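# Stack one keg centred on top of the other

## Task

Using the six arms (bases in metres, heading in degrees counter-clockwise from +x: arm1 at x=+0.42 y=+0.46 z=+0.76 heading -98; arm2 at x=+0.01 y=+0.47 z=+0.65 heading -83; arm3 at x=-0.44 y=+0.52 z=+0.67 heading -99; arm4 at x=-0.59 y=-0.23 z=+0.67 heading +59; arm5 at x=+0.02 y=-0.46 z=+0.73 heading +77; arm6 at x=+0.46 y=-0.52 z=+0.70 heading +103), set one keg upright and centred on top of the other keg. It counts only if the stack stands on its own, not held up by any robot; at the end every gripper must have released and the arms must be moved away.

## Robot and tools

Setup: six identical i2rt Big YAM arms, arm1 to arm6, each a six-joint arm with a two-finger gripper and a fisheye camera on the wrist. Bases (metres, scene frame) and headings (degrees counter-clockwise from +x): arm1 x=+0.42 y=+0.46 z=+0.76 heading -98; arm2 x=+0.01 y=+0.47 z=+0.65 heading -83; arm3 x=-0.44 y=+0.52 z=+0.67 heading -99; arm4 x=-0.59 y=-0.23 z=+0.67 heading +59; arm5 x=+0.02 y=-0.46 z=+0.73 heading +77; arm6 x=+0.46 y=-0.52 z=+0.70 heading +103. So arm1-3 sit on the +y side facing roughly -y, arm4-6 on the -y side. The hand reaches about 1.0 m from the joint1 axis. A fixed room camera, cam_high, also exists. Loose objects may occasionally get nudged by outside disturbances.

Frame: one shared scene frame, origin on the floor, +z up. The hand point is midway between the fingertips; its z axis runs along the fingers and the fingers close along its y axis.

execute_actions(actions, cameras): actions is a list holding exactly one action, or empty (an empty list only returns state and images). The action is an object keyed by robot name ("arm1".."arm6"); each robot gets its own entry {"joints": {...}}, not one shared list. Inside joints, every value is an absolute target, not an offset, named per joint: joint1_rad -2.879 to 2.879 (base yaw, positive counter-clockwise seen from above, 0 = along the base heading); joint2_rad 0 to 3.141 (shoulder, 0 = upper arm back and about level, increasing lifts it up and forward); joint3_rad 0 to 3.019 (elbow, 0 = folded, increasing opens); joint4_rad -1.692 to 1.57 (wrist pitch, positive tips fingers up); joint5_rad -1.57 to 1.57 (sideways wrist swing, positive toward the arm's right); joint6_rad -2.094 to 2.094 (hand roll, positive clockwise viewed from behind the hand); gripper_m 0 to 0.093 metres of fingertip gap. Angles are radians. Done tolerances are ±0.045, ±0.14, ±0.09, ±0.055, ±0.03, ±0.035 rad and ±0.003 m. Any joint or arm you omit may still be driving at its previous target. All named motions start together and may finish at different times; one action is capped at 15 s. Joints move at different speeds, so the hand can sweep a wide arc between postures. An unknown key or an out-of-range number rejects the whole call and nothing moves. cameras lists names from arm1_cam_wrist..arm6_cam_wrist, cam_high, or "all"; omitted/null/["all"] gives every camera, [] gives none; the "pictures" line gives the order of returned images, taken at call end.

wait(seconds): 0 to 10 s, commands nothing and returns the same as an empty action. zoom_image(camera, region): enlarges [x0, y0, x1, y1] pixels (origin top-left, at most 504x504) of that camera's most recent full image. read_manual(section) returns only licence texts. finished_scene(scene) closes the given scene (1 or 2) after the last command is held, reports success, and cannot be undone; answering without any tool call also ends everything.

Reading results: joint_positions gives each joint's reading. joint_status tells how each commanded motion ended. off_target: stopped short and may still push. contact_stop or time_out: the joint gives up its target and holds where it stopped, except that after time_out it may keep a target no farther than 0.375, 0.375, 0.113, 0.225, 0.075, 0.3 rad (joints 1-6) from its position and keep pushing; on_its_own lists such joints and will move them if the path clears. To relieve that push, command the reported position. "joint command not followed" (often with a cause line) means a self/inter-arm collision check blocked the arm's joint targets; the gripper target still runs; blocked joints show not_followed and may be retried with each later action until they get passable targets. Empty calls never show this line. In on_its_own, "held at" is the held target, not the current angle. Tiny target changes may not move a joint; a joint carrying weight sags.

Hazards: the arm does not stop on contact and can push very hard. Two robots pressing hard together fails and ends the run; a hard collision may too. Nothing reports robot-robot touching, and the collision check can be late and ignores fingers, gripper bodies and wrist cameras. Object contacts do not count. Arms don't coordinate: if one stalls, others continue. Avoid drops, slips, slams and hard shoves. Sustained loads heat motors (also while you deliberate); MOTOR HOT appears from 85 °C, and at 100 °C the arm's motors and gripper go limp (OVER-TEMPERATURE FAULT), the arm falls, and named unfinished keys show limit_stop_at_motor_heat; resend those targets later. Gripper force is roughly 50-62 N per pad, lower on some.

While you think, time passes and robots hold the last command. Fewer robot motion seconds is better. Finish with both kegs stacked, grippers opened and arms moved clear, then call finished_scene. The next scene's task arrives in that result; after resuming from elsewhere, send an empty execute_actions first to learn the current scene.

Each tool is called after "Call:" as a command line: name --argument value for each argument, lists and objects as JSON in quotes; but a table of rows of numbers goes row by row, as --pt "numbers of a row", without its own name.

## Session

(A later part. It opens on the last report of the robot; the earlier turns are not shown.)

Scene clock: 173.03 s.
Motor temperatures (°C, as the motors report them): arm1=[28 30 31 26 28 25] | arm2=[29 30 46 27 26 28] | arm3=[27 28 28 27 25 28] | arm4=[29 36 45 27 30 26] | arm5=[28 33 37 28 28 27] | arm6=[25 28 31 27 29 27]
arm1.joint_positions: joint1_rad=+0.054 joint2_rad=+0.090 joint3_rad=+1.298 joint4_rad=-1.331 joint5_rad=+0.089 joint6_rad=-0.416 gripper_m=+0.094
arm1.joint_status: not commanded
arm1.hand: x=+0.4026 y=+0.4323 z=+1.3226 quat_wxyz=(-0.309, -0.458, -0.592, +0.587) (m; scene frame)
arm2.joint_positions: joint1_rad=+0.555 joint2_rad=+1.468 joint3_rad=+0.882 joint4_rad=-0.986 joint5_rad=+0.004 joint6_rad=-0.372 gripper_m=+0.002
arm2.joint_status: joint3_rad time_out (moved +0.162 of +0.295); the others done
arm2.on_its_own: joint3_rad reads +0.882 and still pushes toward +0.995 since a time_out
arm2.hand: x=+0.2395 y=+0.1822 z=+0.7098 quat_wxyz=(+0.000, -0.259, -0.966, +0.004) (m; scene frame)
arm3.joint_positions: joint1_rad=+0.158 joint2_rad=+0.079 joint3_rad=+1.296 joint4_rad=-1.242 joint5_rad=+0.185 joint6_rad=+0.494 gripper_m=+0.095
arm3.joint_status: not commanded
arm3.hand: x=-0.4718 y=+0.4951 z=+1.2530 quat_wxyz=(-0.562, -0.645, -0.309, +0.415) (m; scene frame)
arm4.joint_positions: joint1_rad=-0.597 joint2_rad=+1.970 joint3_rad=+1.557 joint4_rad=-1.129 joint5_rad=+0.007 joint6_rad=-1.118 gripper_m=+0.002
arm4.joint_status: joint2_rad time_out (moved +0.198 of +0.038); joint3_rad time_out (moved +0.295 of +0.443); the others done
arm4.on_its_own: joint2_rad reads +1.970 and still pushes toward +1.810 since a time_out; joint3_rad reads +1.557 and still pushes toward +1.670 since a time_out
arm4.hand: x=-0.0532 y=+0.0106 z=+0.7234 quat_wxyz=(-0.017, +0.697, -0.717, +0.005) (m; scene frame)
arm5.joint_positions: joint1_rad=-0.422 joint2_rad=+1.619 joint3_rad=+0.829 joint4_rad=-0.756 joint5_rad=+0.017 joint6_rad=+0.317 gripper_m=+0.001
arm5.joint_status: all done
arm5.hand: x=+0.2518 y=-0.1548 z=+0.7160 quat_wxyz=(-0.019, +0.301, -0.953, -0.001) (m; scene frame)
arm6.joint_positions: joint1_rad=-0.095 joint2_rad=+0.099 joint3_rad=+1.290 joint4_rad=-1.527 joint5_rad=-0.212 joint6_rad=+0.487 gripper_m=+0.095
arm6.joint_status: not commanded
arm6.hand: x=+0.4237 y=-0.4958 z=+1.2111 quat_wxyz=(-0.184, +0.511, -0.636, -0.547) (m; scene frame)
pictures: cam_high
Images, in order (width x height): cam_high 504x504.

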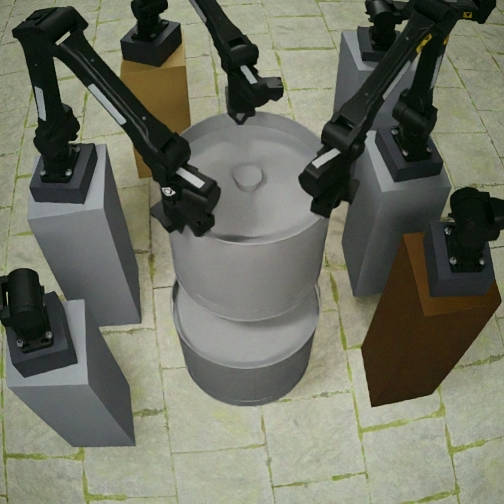

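Call:
execute_actions --actions '[{"arm2":{"joints":{"joint1_rad":0.72,"joint2_rad":1.467,"joint3_rad":1.245,"joint4_rad":-1.058,"joint6_rad":-0.211}},"arm5":{"joints":{"joint1_rad":-0.614,"joint2_rad":1.584,"joint3_rad":1.085,"joint4_rad":-0.836,"joint6_rad":0.125}},"arm4":{"joints":{"joint1_rad":-0.676,"joint2_rad":2.035,"joint3_rad":2.1,"joint4_rad":-1.315,"joint6_rad":-1.197}}}]'

Scene clock: 178.50 s.
Motor temperatures (°C, as the motors report them): arm1=[28 30 31 26 28 25] | arm2=[29 30 48 27 26 28] | arm3=[27 28 28 27 25 28] | arm4=[29 37 47 27 30 26] | arm5=[28 33 38 28 28 27] | arm6=[25 28 31 27 29 27]
arm1.joint_positions: joint1_rad=+0.054 joint2_rad=+0.090 joint3_rad=+1.298 joint4_rad=-1.331 joint5_rad=+0.089 joint6_rad=-0.416 gripper_m=+0.094
arm1.joint_status: not commanded
arm1.hand: x=+0.4026 y=+0.4323 z=+1.3226 quat_wxyz=(-0.309, -0.458, -0.592, +0.587) (m; scene frame)
arm2.joint_positions: joint1_rad=+0.706 joint2_rad=+1.647 joint3_rad=+1.092 joint4_rad=-1.015 joint5_rad=-0.004 joint6_rad=-0.213 gripper_m=+0.002
arm2.joint_status: joint2_rad time_out (moved +0.180 of -0.001); joint3_rad time_out (moved +0.210 of +0.363); the others done
arm2.on_its_own: joint2_rad reads +1.647 and still pushes toward +1.467 since a time_out; joint3_rad reads +1.092 and still pushes toward +1.205 since a time_out
arm2.hand: x=+0.3361 y=+0.1705 z=+0.7083 quat_wxyz=(-0.002, -0.263, -0.965, +0.001) (m; scene frame)
arm3.joint_positions: joint1_rad=+0.158 joint2_rad=+0.079 joint3_rad=+1.296 joint4_rad=-1.242 joint5_rad=+0.185 joint6_rad=+0.494 gripper_m=+0.095
arm3.joint_status: not commanded
arm3.hand: x=-0.4718 y=+0.4951 z=+1.2530 quat_wxyz=(-0.562, -0.645, -0.309, +0.415) (m; scene frame)
arm4.joint_positions: joint1_rad=-0.668 joint2_rad=+2.199 joint3_rad=+1.935 joint4_rad=-1.288 joint5_rad=+0.006 joint6_rad=-1.187 gripper_m=+0.002
arm4.joint_status: joint2_rad time_out (moved +0.229 of +0.065); joint3_rad time_out (moved +0.377 of +0.543); the others done
arm4.on_its_own: joint2_rad reads +2.199 and still pushes toward +2.035 since a time_out; joint3_rad reads +1.935 and still pushes toward +2.047 since a time_out
arm4.hand: x=+0.0415 y=+0.0008 z=+0.7209 quat_wxyz=(-0.012, +0.696, -0.718, +0.003) (m; scene frame)
arm5.joint_positions: joint1_rad=-0.608 joint2_rad=+1.735 joint3_rad=+0.989 joint4_rad=-0.793 joint5_rad=+0.022 joint6_rad=+0.140 gripper_m=+0.001
arm5.joint_status: joint2_rad time_out (moved +0.117 of -0.035); joint3_rad time_out (moved +0.160 of +0.256); the others done
arm5.on_its_own: joint2_rad reads +1.735 and still pushes toward +1.584 since a time_out; joint3_rad reads +0.989 and still pushes toward +1.085 since a time_out
arm5.hand: x=+0.3461 y=-0.1657 z=+0.7161 quat_wxyz=(-0.023, +0.297, -0.955, +0.003) (m; scene frame)
arm6.joint_positions: joint1_rad=-0.095 joint2_rad=+0.099 joint3_rad=+1.290 joint4_rad=-1.527 joint5_rad=-0.212 joint6_rad=+0.487 gripper_m=+0.095
arm6.joint_status: not commanded
arm6.hand: x=+0.4237 y=-0.4958 z=+1.2111 quat_wxyz=(-0.184, +0.511, -0.636, -0.547) (m; scene frame)
pictures: arm1_cam_wrist, arm2_cam_wrist, arm3_cam_wrist, arm4_cam_wrist, arm5_cam_wrist, arm6_cam_wrist, cam_high
Images, in order (width x height): arm1_cam_wrist 616x616, arm2_cam_wrist 616x616, arm3_cam_wrist 616x616, arm4_cam_wrist 616x616, arm5_cam_wrist 616x616, arm6_cam_wrist 616x616, cam_high 504x504.

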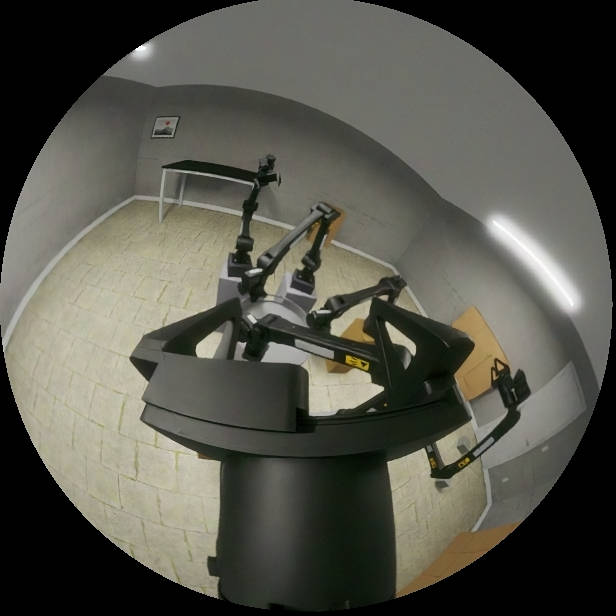

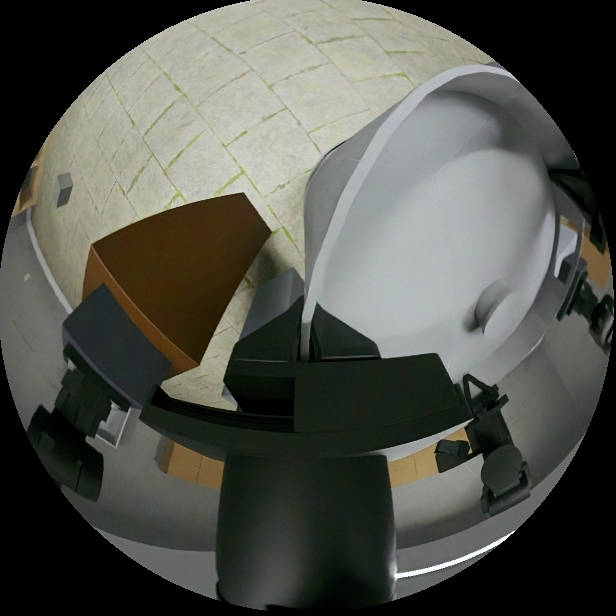

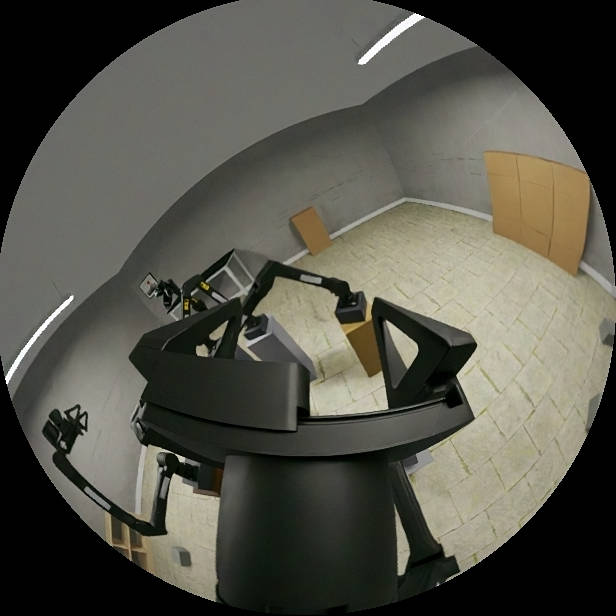

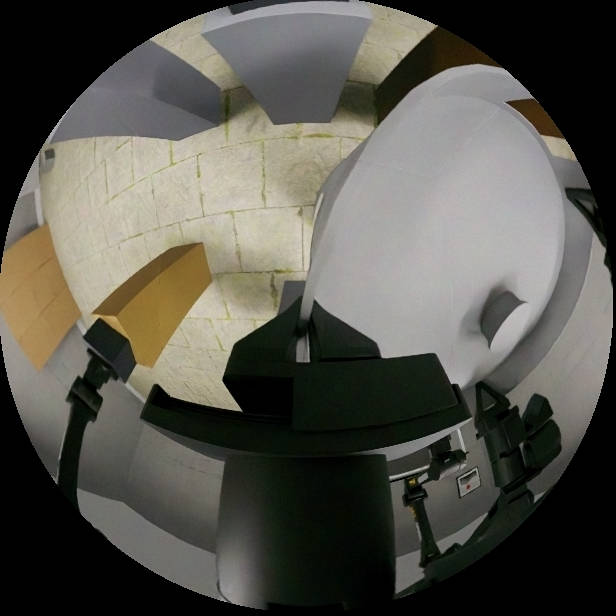

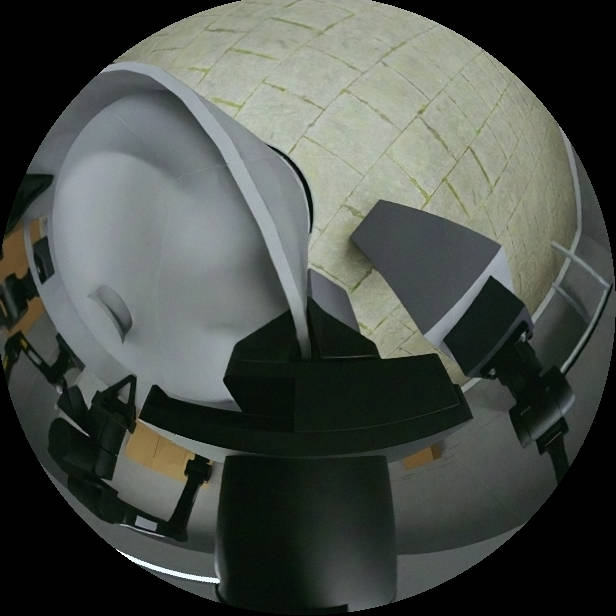

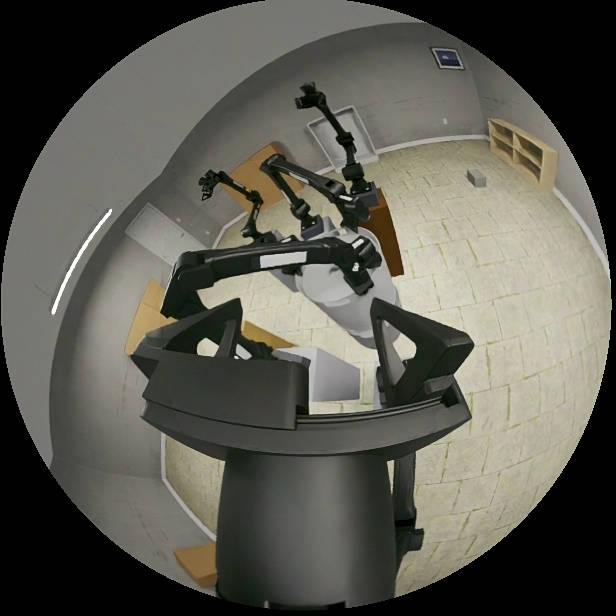

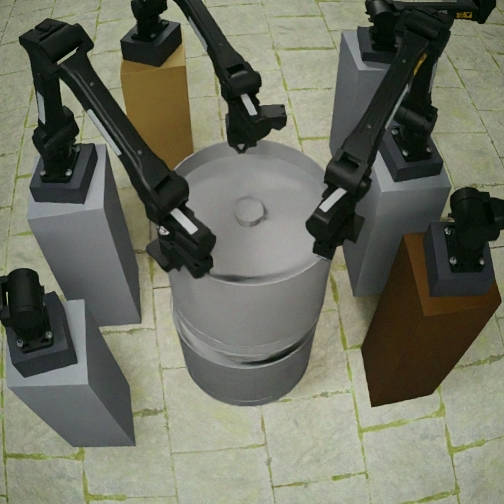

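Call:
zoom_image --camera "cam_high" --region '[150,260,350,420]'

Call:
zoom_image --camera "arm5_cam_wrist" --region '[230,120,350,270]'

Call:
zoom_image --camera "arm2_cam_wrist" --region '[270,110,390,270]'

Region (150, 260, 350, 420) of cam_high's 504x504 image, scaled by 2.520, with more detail than that image has; it fills the top 403 rows of this view, and the rest is white.

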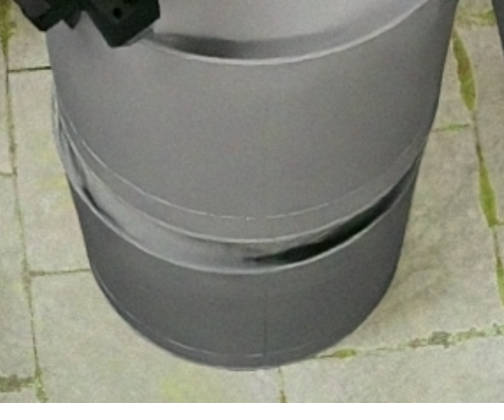

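Region (230, 120, 350, 270) of arm5_cam_wrist's 616x616 image, scaled by 3.360, with more detail than that image has; it fills the left 403 columns of this view, and the rest is white.

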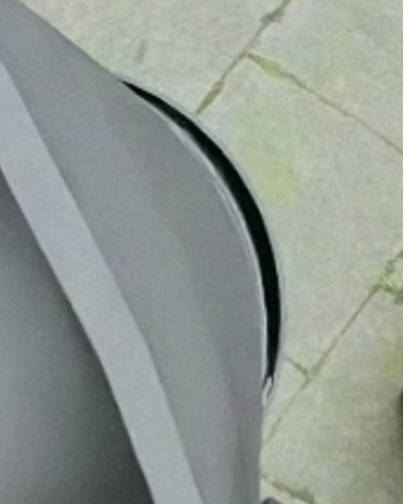

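Region (270, 110, 390, 270) of arm2_cam_wrist's 616x616 image, scaled by 3.150, with more detail than that image has; it fills the left 378 columns of this view, and the rest is white.

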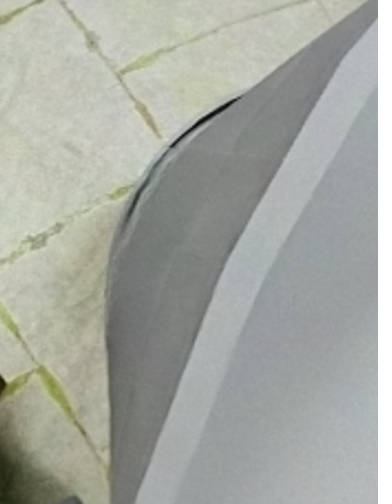

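Call:
execute_actions --actions '[{"arm2":{"joints":{"joint1_rad":0.685,"joint2_rad":1.511,"joint3_rad":1.215,"joint4_rad":-0.985,"joint6_rad":-0.235}},"arm5":{"joints":{"joint1_rad":-0.637,"joint2_rad":1.616,"joint3_rad":1.039,"joint4_rad":-0.76,"joint6_rad":0.112}},"arm4":{"joints":{"joint1_rad":-0.694,"joint2_rad":2.048,"joint3_rad":1.986,"joint4_rad":-1.24,"joint6_rad":-1.21}}}]' --cameras '["arm2_cam_wrist","arm4_cam_wrist","arm5_cam_wrist","cam_high"]'

Call:
zoom_image --camera "cam_high" --region '[150,260,350,420]'

Call:
zoom_image --camera "arm5_cam_wrist" --region '[230,120,350,270]'

Call:
zoom_image --camera "arm2_cam_wrist" --region '[270,110,390,270]'

Call:
zoom_image --camera "arm4_cam_wrist" --region '[270,110,390,270]'

Scene clock: 196.30 s.
Motor temperatures (°C, as the motors report them): arm1=[28 30 31 26 28 25] | arm2=[29 33 50 27 26 28] | arm3=[27 28 28 27 25 28] | arm4=[29 42 48 27 30 26] | arm5=[28 35 40 28 28 27] | arm6=[25 28 31 27 29 27]
arm1.joint_positions: joint1_rad=+0.054 joint2_rad=+0.090 joint3_rad=+1.298 joint4_rad=-1.331 joint5_rad=+0.089 joint6_rad=-0.416 gripper_m=+0.094
arm1.joint_status: not commanded
arm1.hand: x=+0.4026 y=+0.4323 z=+1.3226 quat_wxyz=(-0.309, -0.458, -0.592, +0.587) (m; scene frame)
arm2.joint_positions: joint1_rad=+0.693 joint2_rad=+1.683 joint3_rad=+1.092 joint4_rad=-0.970 joint5_rad=-0.014 joint6_rad=-0.217 gripper_m=+0.002
arm2.joint_status: joint2_rad time_out (moved +0.036 of -0.136); joint3_rad time_out (moved +0.000 of +0.123); the others done
arm2.on_its_own: joint2_rad reads +1.683 and still pushes toward +1.511 since a time_out; joint3_rad reads +1.092 and still pushes toward +1.204 since a time_out
arm2.hand: x=+0.3394 y=+0.1617 z=+0.6932 quat_wxyz=(-0.009, -0.267, -0.964, -0.001) (m; scene frame)
arm3.joint_positions: joint1_rad=+0.158 joint2_rad=+0.079 joint3_rad=+1.296 joint4_rad=-1.242 joint5_rad=+0.185 joint6_rad=+0.494 gripper_m=+0.095
arm3.joint_status: not commanded
arm3.hand: x=-0.4718 y=+0.4951 z=+1.2530 quat_wxyz=(-0.562, -0.645, -0.309, +0.415) (m; scene frame)
arm4.joint_positions: joint1_rad=-0.680 joint2_rad=+2.208 joint3_rad=+1.906 joint4_rad=-1.236 joint5_rad=+0.006 joint6_rad=-1.188 gripper_m=+0.002
arm4.joint_status: joint2_rad time_out (moved +0.010 of -0.151); the others done
arm4.on_its_own: joint2_rad reads +2.208 and still pushes toward +2.048 since a time_out
arm4.hand: x=+0.0456 y=-0.0057 z=+0.7041 quat_wxyz=(-0.018, +0.692, -0.721, +0.006) (m; scene frame)
arm5.joint_positions: joint1_rad=-0.623 joint2_rad=+1.757 joint3_rad=+0.963 joint4_rad=-0.741 joint5_rad=+0.024 joint6_rad=+0.131 gripper_m=+0.001
arm5.joint_status: joint2_rad off_target (ended at +1.757, target +1.616); the others done
arm5.on_its_own: joint2_rad reads +1.757 and still pushes toward +1.616 since a time_out
arm5.hand: x=+0.3480 y=-0.1738 z=+0.6999 quat_wxyz=(-0.025, +0.294, -0.955, +0.003) (m; scene frame)
arm6.joint_positions: joint1_rad=-0.095 joint2_rad=+0.099 joint3_rad=+1.290 joint4_rad=-1.527 joint5_rad=-0.212 joint6_rad=+0.487 gripper_m=+0.095
arm6.joint_status: not commanded
arm6.hand: x=+0.4237 y=-0.4958 z=+1.2111 quat_wxyz=(-0.184, +0.511, -0.636, -0.547) (m; scene frame)
pictures: arm2_cam_wrist, arm4_cam_wrist, arm5_cam_wrist, cam_high
Images, in order (width x height): arm2_cam_wrist 616x616, arm4_cam_wrist 616x616, arm5_cam_wrist 616x616, cam_high 504x504.

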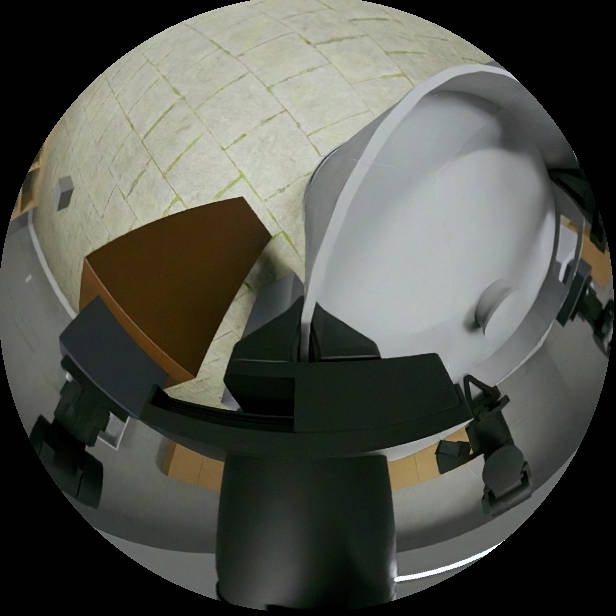

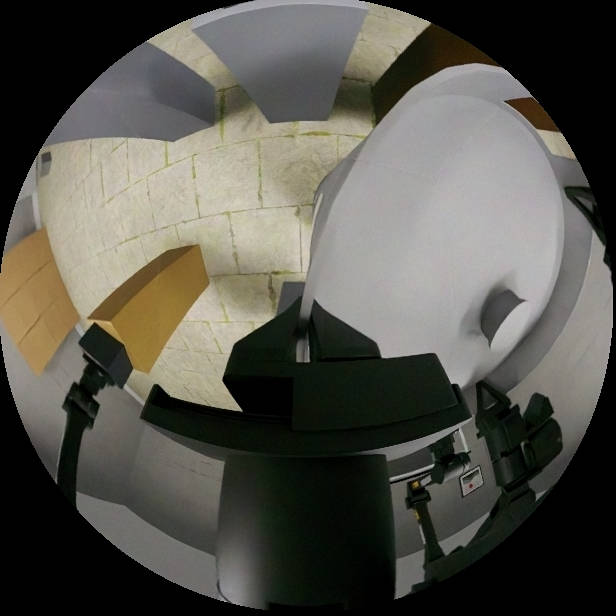

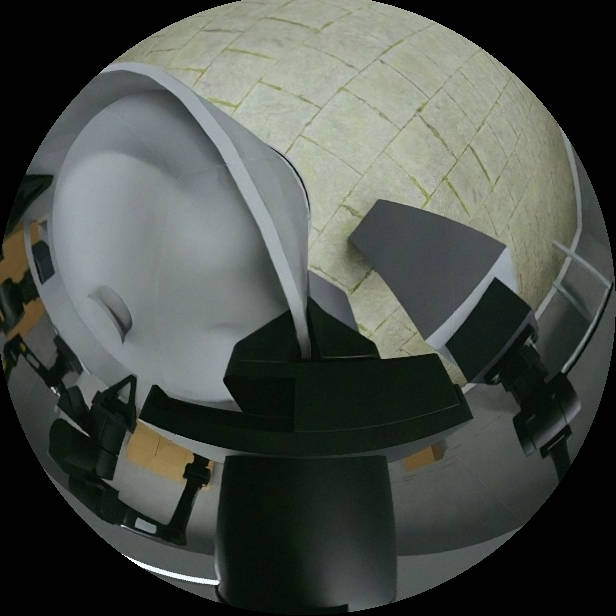

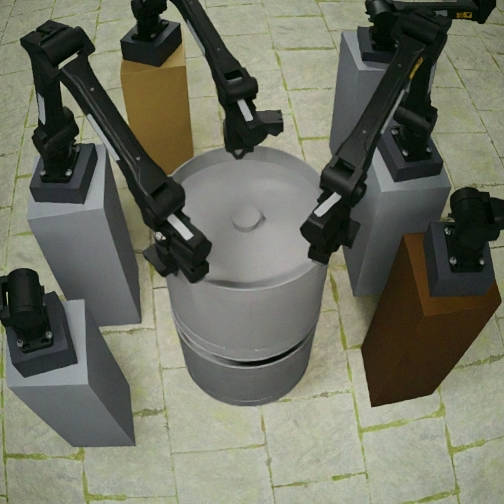

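Region (150, 260, 350, 420) of cam_high's 504x504 image, scaled by 2.520, with more detail than that image has; it fills the top 403 rows of this view, and the rest is white.

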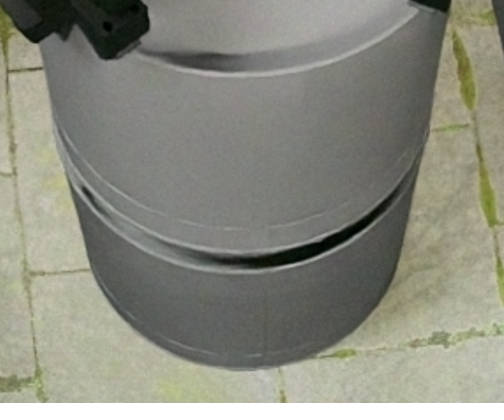

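Region (230, 120, 350, 270) of arm5_cam_wrist's 616x616 image, scaled by 3.360, with more detail than that image has; it fills the left 403 columns of this view, and the rest is white.

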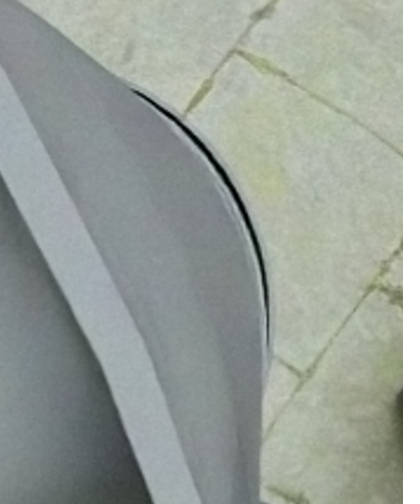

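Region (270, 110, 390, 270) of arm2_cam_wrist's 616x616 image, scaled by 3.150, with more detail than that image has; it fills the left 378 columns of this view, and the rest is white.

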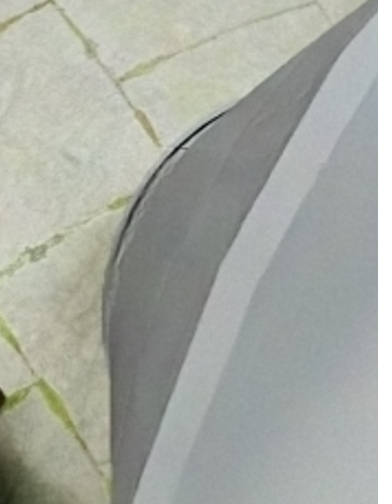

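Region (270, 110, 390, 270) of arm4_cam_wrist's 616x616 image, scaled by 3.150, with more detail than that image has; it fills the left 378 columns of this view, and the rest is white.

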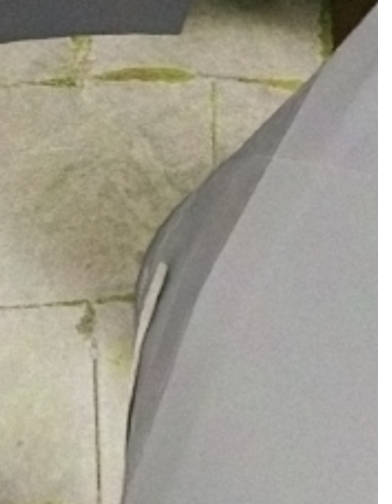

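Call:
execute_actions --actions '[{"arm2":{"joints":{"joint2_rad":1.525}},"arm5":{"joints":{"joint2_rad":1.64}},"arm4":{"joints":{"joint2_rad":2.095,"joint4_rad":-1.23}}}]' --cameras '["arm2_cam_wrist","arm4_cam_wrist","arm5_cam_wrist","cam_high"]'

Call:
zoom_image --camera "cam_high" --region '[150,260,350,420]'

Call:
zoom_image --camera "arm5_cam_wrist" --region '[230,120,350,270]'

Call:
zoom_image --camera "arm2_cam_wrist" --region '[270,110,390,270]'

Call:
zoom_image --camera "arm4_cam_wrist" --region '[270,110,390,270]'

Scene clock: 205.60 s.
Motor temperatures (°C, as the motors report them): arm1=[28 30 31 26 28 25] | arm2=[29 34 50 26 26 28] | arm3=[27 28 28 27 25 28] | arm4=[29 43 46 27 30 26] | arm5=[28 35 39 28 28 27] | arm6=[25 28 31 27 29 27]
arm1.joint_positions: joint1_rad=+0.054 joint2_rad=+0.090 joint3_rad=+1.298 joint4_rad=-1.331 joint5_rad=+0.089 joint6_rad=-0.416 gripper_m=+0.094
arm1.joint_status: not commanded
arm1.hand: x=+0.4026 y=+0.4323 z=+1.3226 quat_wxyz=(-0.309, -0.458, -0.592, +0.587) (m; scene frame)
arm2.joint_positions: joint1_rad=+0.693 joint2_rad=+1.697 joint3_rad=+1.092 joint4_rad=-0.964 joint5_rad=-0.017 joint6_rad=-0.218 gripper_m=+0.002
arm2.joint_status: joint2_rad time_out (moved +0.014 of -0.158)
arm2.on_its_own: joint2_rad reads +1.697 and still pushes toward +1.525 since a time_out; joint3_rad reads +1.092 and still pushes toward +1.204 since a time_out
arm2.hand: x=+0.3398 y=+0.1620 z=+0.6873 quat_wxyz=(-0.006, -0.266, -0.964, -0.004) (m; scene frame)
arm3.joint_positions: joint1_rad=+0.158 joint2_rad=+0.079 joint3_rad=+1.296 joint4_rad=-1.242 joint5_rad=+0.185 joint6_rad=+0.494 gripper_m=+0.095
arm3.joint_status: not commanded
arm3.hand: x=-0.4718 y=+0.4951 z=+1.2530 quat_wxyz=(-0.562, -0.645, -0.309, +0.415) (m; scene frame)
arm4.joint_positions: joint1_rad=-0.680 joint2_rad=+2.220 joint3_rad=+1.906 joint4_rad=-1.229 joint5_rad=+0.006 joint6_rad=-1.189 gripper_m=+0.002
arm4.joint_status: all done
arm4.hand: x=+0.0462 y=-0.0054 z=+0.6967 quat_wxyz=(-0.016, +0.693, -0.721, +0.005) (m; scene frame)
arm5.joint_positions: joint1_rad=-0.624 joint2_rad=+1.774 joint3_rad=+0.963 joint4_rad=-0.728 joint5_rad=+0.024 joint6_rad=+0.129 gripper_m=+0.001
arm5.joint_status: all done
arm5.hand: x=+0.3485 y=-0.1736 z=+0.6929 quat_wxyz=(-0.023, +0.294, -0.955, +0.004) (m; scene frame)
arm6.joint_positions: joint1_rad=-0.095 joint2_rad=+0.099 joint3_rad=+1.290 joint4_rad=-1.527 joint5_rad=-0.212 joint6_rad=+0.487 gripper_m=+0.095
arm6.joint_status: not commanded
arm6.hand: x=+0.4237 y=-0.4958 z=+1.2111 quat_wxyz=(-0.184, +0.511, -0.636, -0.547) (m; scene frame)
pictures: arm2_cam_wrist, arm4_cam_wrist, arm5_cam_wrist, cam_high
Images, in order (width x height): arm2_cam_wrist 616x616, arm4_cam_wrist 616x616, arm5_cam_wrist 616x616, cam_high 504x504.

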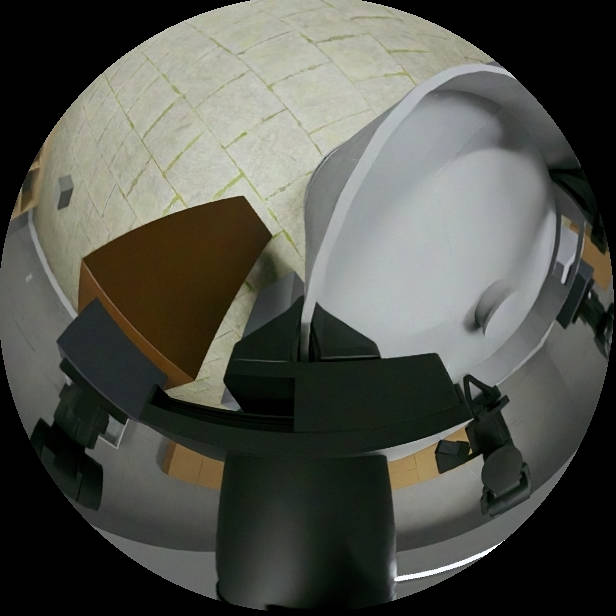

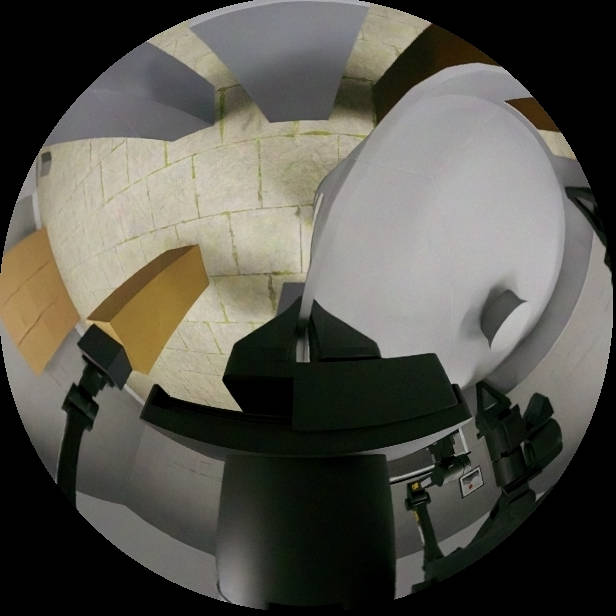

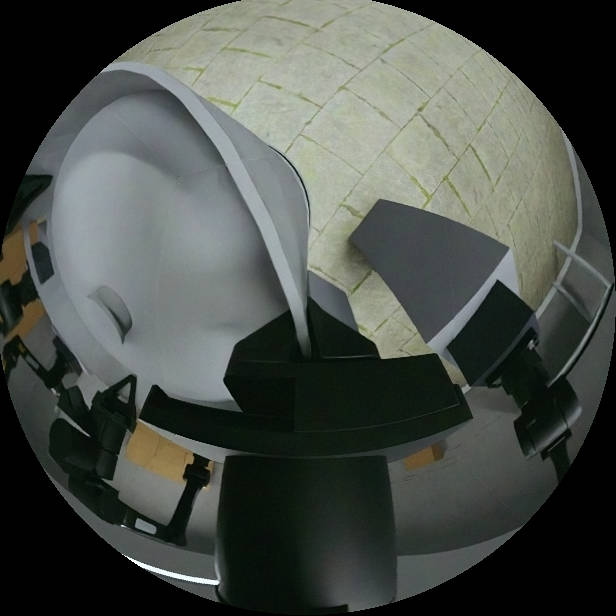

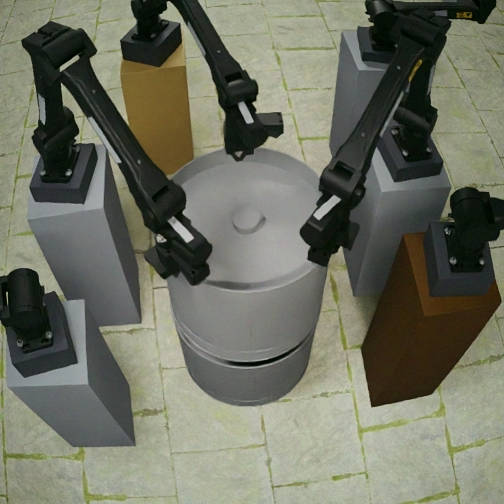

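Region (150, 260, 350, 420) of cam_high's 504x504 image, scaled by 2.520, with more detail than that image has; it fills the top 403 rows of this view, and the rest is white.

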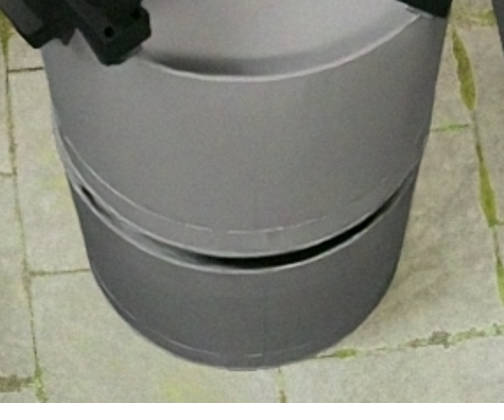

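Region (230, 120, 350, 270) of arm5_cam_wrist's 616x616 image, scaled by 3.360, with more detail than that image has; it fills the left 403 columns of this view, and the rest is white.

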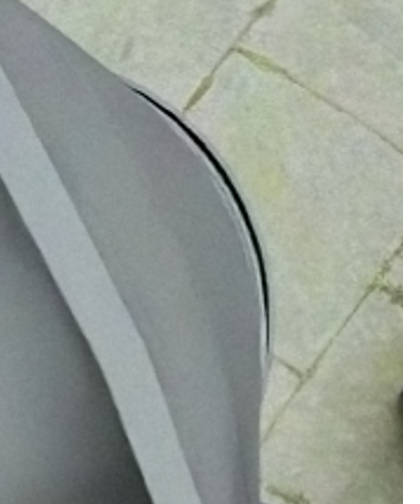

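Region (270, 110, 390, 270) of arm2_cam_wrist's 616x616 image, scaled by 3.150, with more detail than that image has; it fills the left 378 columns of this view, and the rest is white.

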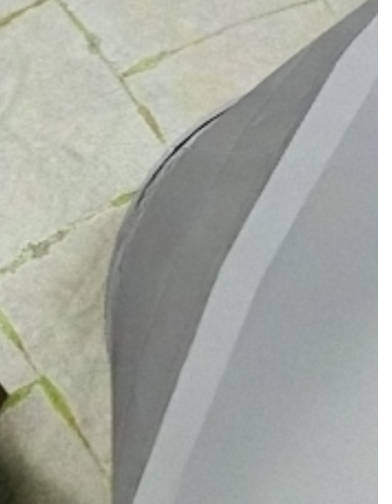

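Region (270, 110, 390, 270) of arm4_cam_wrist's 616x616 image, scaled by 3.150, with more detail than that image has; it fills the left 378 columns of this view, and the rest is white.

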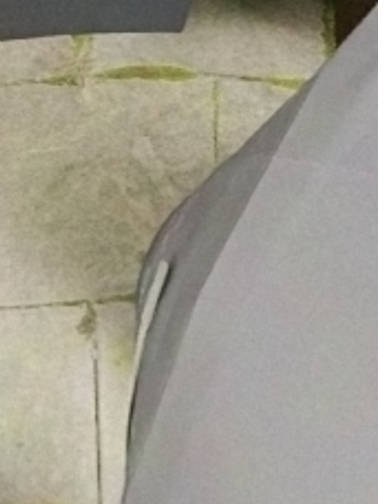

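Call:
execute_actions --actions '[{"arm2":{"joints":{"joint1_rad":0.715,"joint2_rad":1.545,"joint3_rad":1.258}},"arm5":{"joints":{"joint1_rad":-0.658,"joint2_rad":1.65,"joint3_rad":1.075,"joint6_rad":0.1}},"arm4":{"joints":{"joint1_rad":-0.702,"joint2_rad":2.12,"joint3_rad":2.07,"joint4_rad":-1.26}}}]' --cameras '["arm2_cam_wrist","arm4_cam_wrist","arm5_cam_wrist","cam_high"]'

Call:
zoom_image --camera "cam_high" --region '[150,260,350,420]'

Call:
zoom_image --camera "arm5_cam_wrist" --region '[230,120,350,270]'

Call:
zoom_image --camera "arm2_cam_wrist" --region '[270,110,390,270]'

Call:
zoom_image --camera "arm4_cam_wrist" --region '[270,110,390,270]'

Scene clock: 214.33 s.
Motor temperatures (°C, as the motors report them): arm1=[28 30 31 26 28 25] | arm2=[29 34 52 26 26 28] | arm3=[27 28 28 27 25 28] | arm4=[29 44 47 27 30 26] | arm5=[28 35 40 28 28 27] | arm6=[25 28 31 27 29 27]
arm1.joint_positions: joint1_rad=+0.054 joint2_rad=+0.090 joint3_rad=+1.298 joint4_rad=-1.331 joint5_rad=+0.089 joint6_rad=-0.416 gripper_m=+0.094
arm1.joint_status: not commanded
arm1.hand: x=+0.4026 y=+0.4323 z=+1.3226 quat_wxyz=(-0.309, -0.458, -0.592, +0.587) (m; scene frame)
arm2.joint_positions: joint1_rad=+0.694 joint2_rad=+1.713 joint3_rad=+1.092 joint4_rad=-0.952 joint5_rad=-0.009 joint6_rad=-0.219 gripper_m=+0.002
arm2.joint_status: joint2_rad time_out (moved +0.016 of -0.152); joint3_rad time_out (moved +0.000 of +0.166); the others done
arm2.on_its_own: joint2_rad reads +1.713 and still pushes toward +1.545 since a time_out; joint3_rad reads +1.092 and still pushes toward +1.204 since a time_out
arm2.hand: x=+0.3400 y=+0.1602 z=+0.6804 quat_wxyz=(-0.002, -0.265, -0.964, -0.001) (m; scene frame)
arm3.joint_positions: joint1_rad=+0.158 joint2_rad=+0.079 joint3_rad=+1.296 joint4_rad=-1.242 joint5_rad=+0.185 joint6_rad=+0.494 gripper_m=+0.095
arm3.joint_status: not commanded
arm3.hand: x=-0.4718 y=+0.4951 z=+1.2530 quat_wxyz=(-0.562, -0.645, -0.309, +0.415) (m; scene frame)
arm4.joint_positions: joint1_rad=-0.685 joint2_rad=+2.228 joint3_rad=+1.907 joint4_rad=-1.231 joint5_rad=+0.006 joint6_rad=-1.194 gripper_m=+0.002
arm4.joint_status: joint3_rad time_out (moved +0.002 of +0.164); the others done
arm4.on_its_own: joint3_rad reads +1.907 and still pushes toward +2.020 since a time_out
arm4.hand: x=+0.0464 y=-0.0085 z=+0.6915 quat_wxyz=(-0.012, +0.693, -0.721, +0.003) (m; scene frame)
arm5.joint_positions: joint1_rad=-0.631 joint2_rad=+1.787 joint3_rad=+0.963 joint4_rad=-0.722 joint5_rad=+0.022 joint6_rad=+0.120 gripper_m=+0.001
arm5.joint_status: joint3_rad time_out (moved +0.000 of +0.112); the others done
arm5.on_its_own: joint3_rad reads +0.963 and still pushes toward +1.075 since a time_out
arm5.hand: x=+0.3501 y=-0.1762 z=+0.6877 quat_wxyz=(-0.020, +0.295, -0.955, +0.005) (m; scene frame)
arm6.joint_positions: joint1_rad=-0.095 joint2_rad=+0.099 joint3_rad=+1.290 joint4_rad=-1.527 joint5_rad=-0.212 joint6_rad=+0.487 gripper_m=+0.095
arm6.joint_status: not commanded
arm6.hand: x=+0.4237 y=-0.4958 z=+1.2111 quat_wxyz=(-0.184, +0.511, -0.636, -0.547) (m; scene frame)
pictures: arm2_cam_wrist, arm4_cam_wrist, arm5_cam_wrist, cam_high
Images, in order (width x height): arm2_cam_wrist 616x616, arm4_cam_wrist 616x616, arm5_cam_wrist 616x616, cam_high 504x504.

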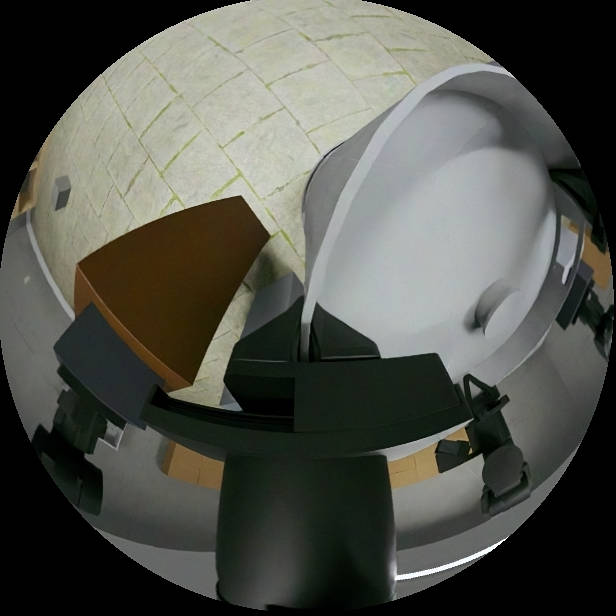

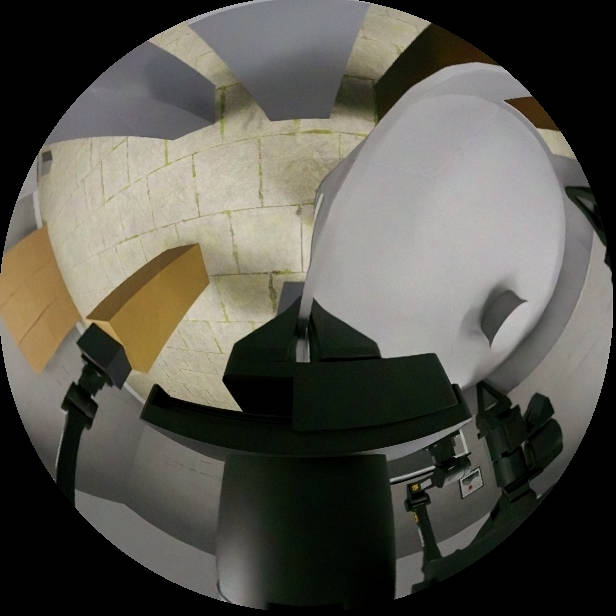

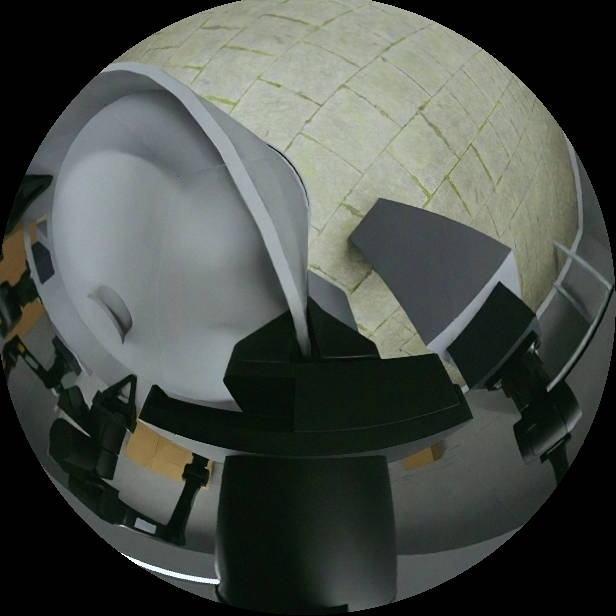

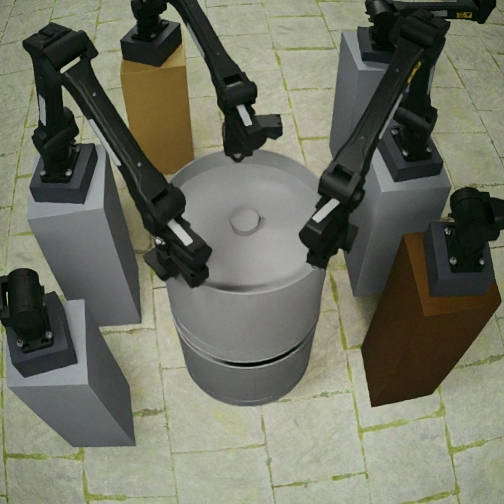

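Region (150, 260, 350, 420) of cam_high's 504x504 image, scaled by 2.520, with more detail than that image has; it fills the top 403 rows of this view, and the rest is white.

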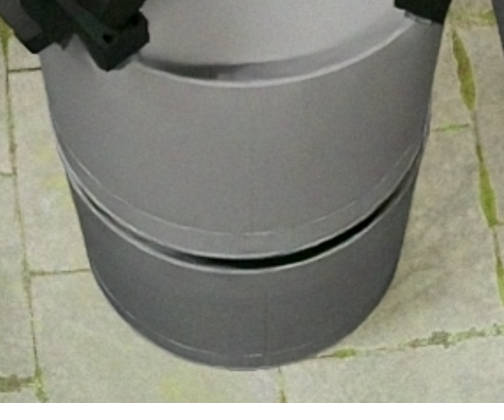

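Region (230, 120, 350, 270) of arm5_cam_wrist's 616x616 image, scaled by 3.360, with more detail than that image has; it fills the left 403 columns of this view, and the rest is white.

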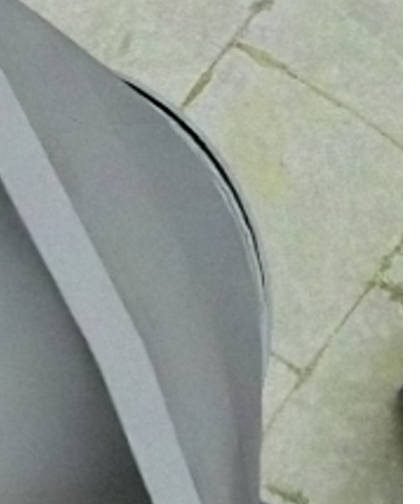

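Region (270, 110, 390, 270) of arm2_cam_wrist's 616x616 image, scaled by 3.150, with more detail than that image has; it fills the left 378 columns of this view, and the rest is white.

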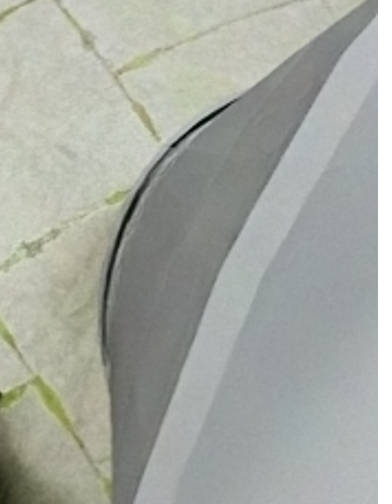

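Region (270, 110, 390, 270) of arm4_cam_wrist's 616x616 image, scaled by 3.150, with more detail than that image has; it fills the left 378 columns of this view, and the rest is white.

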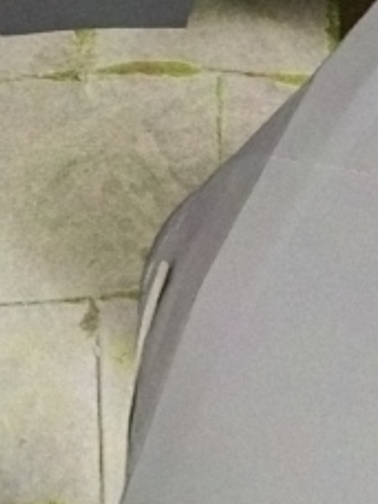

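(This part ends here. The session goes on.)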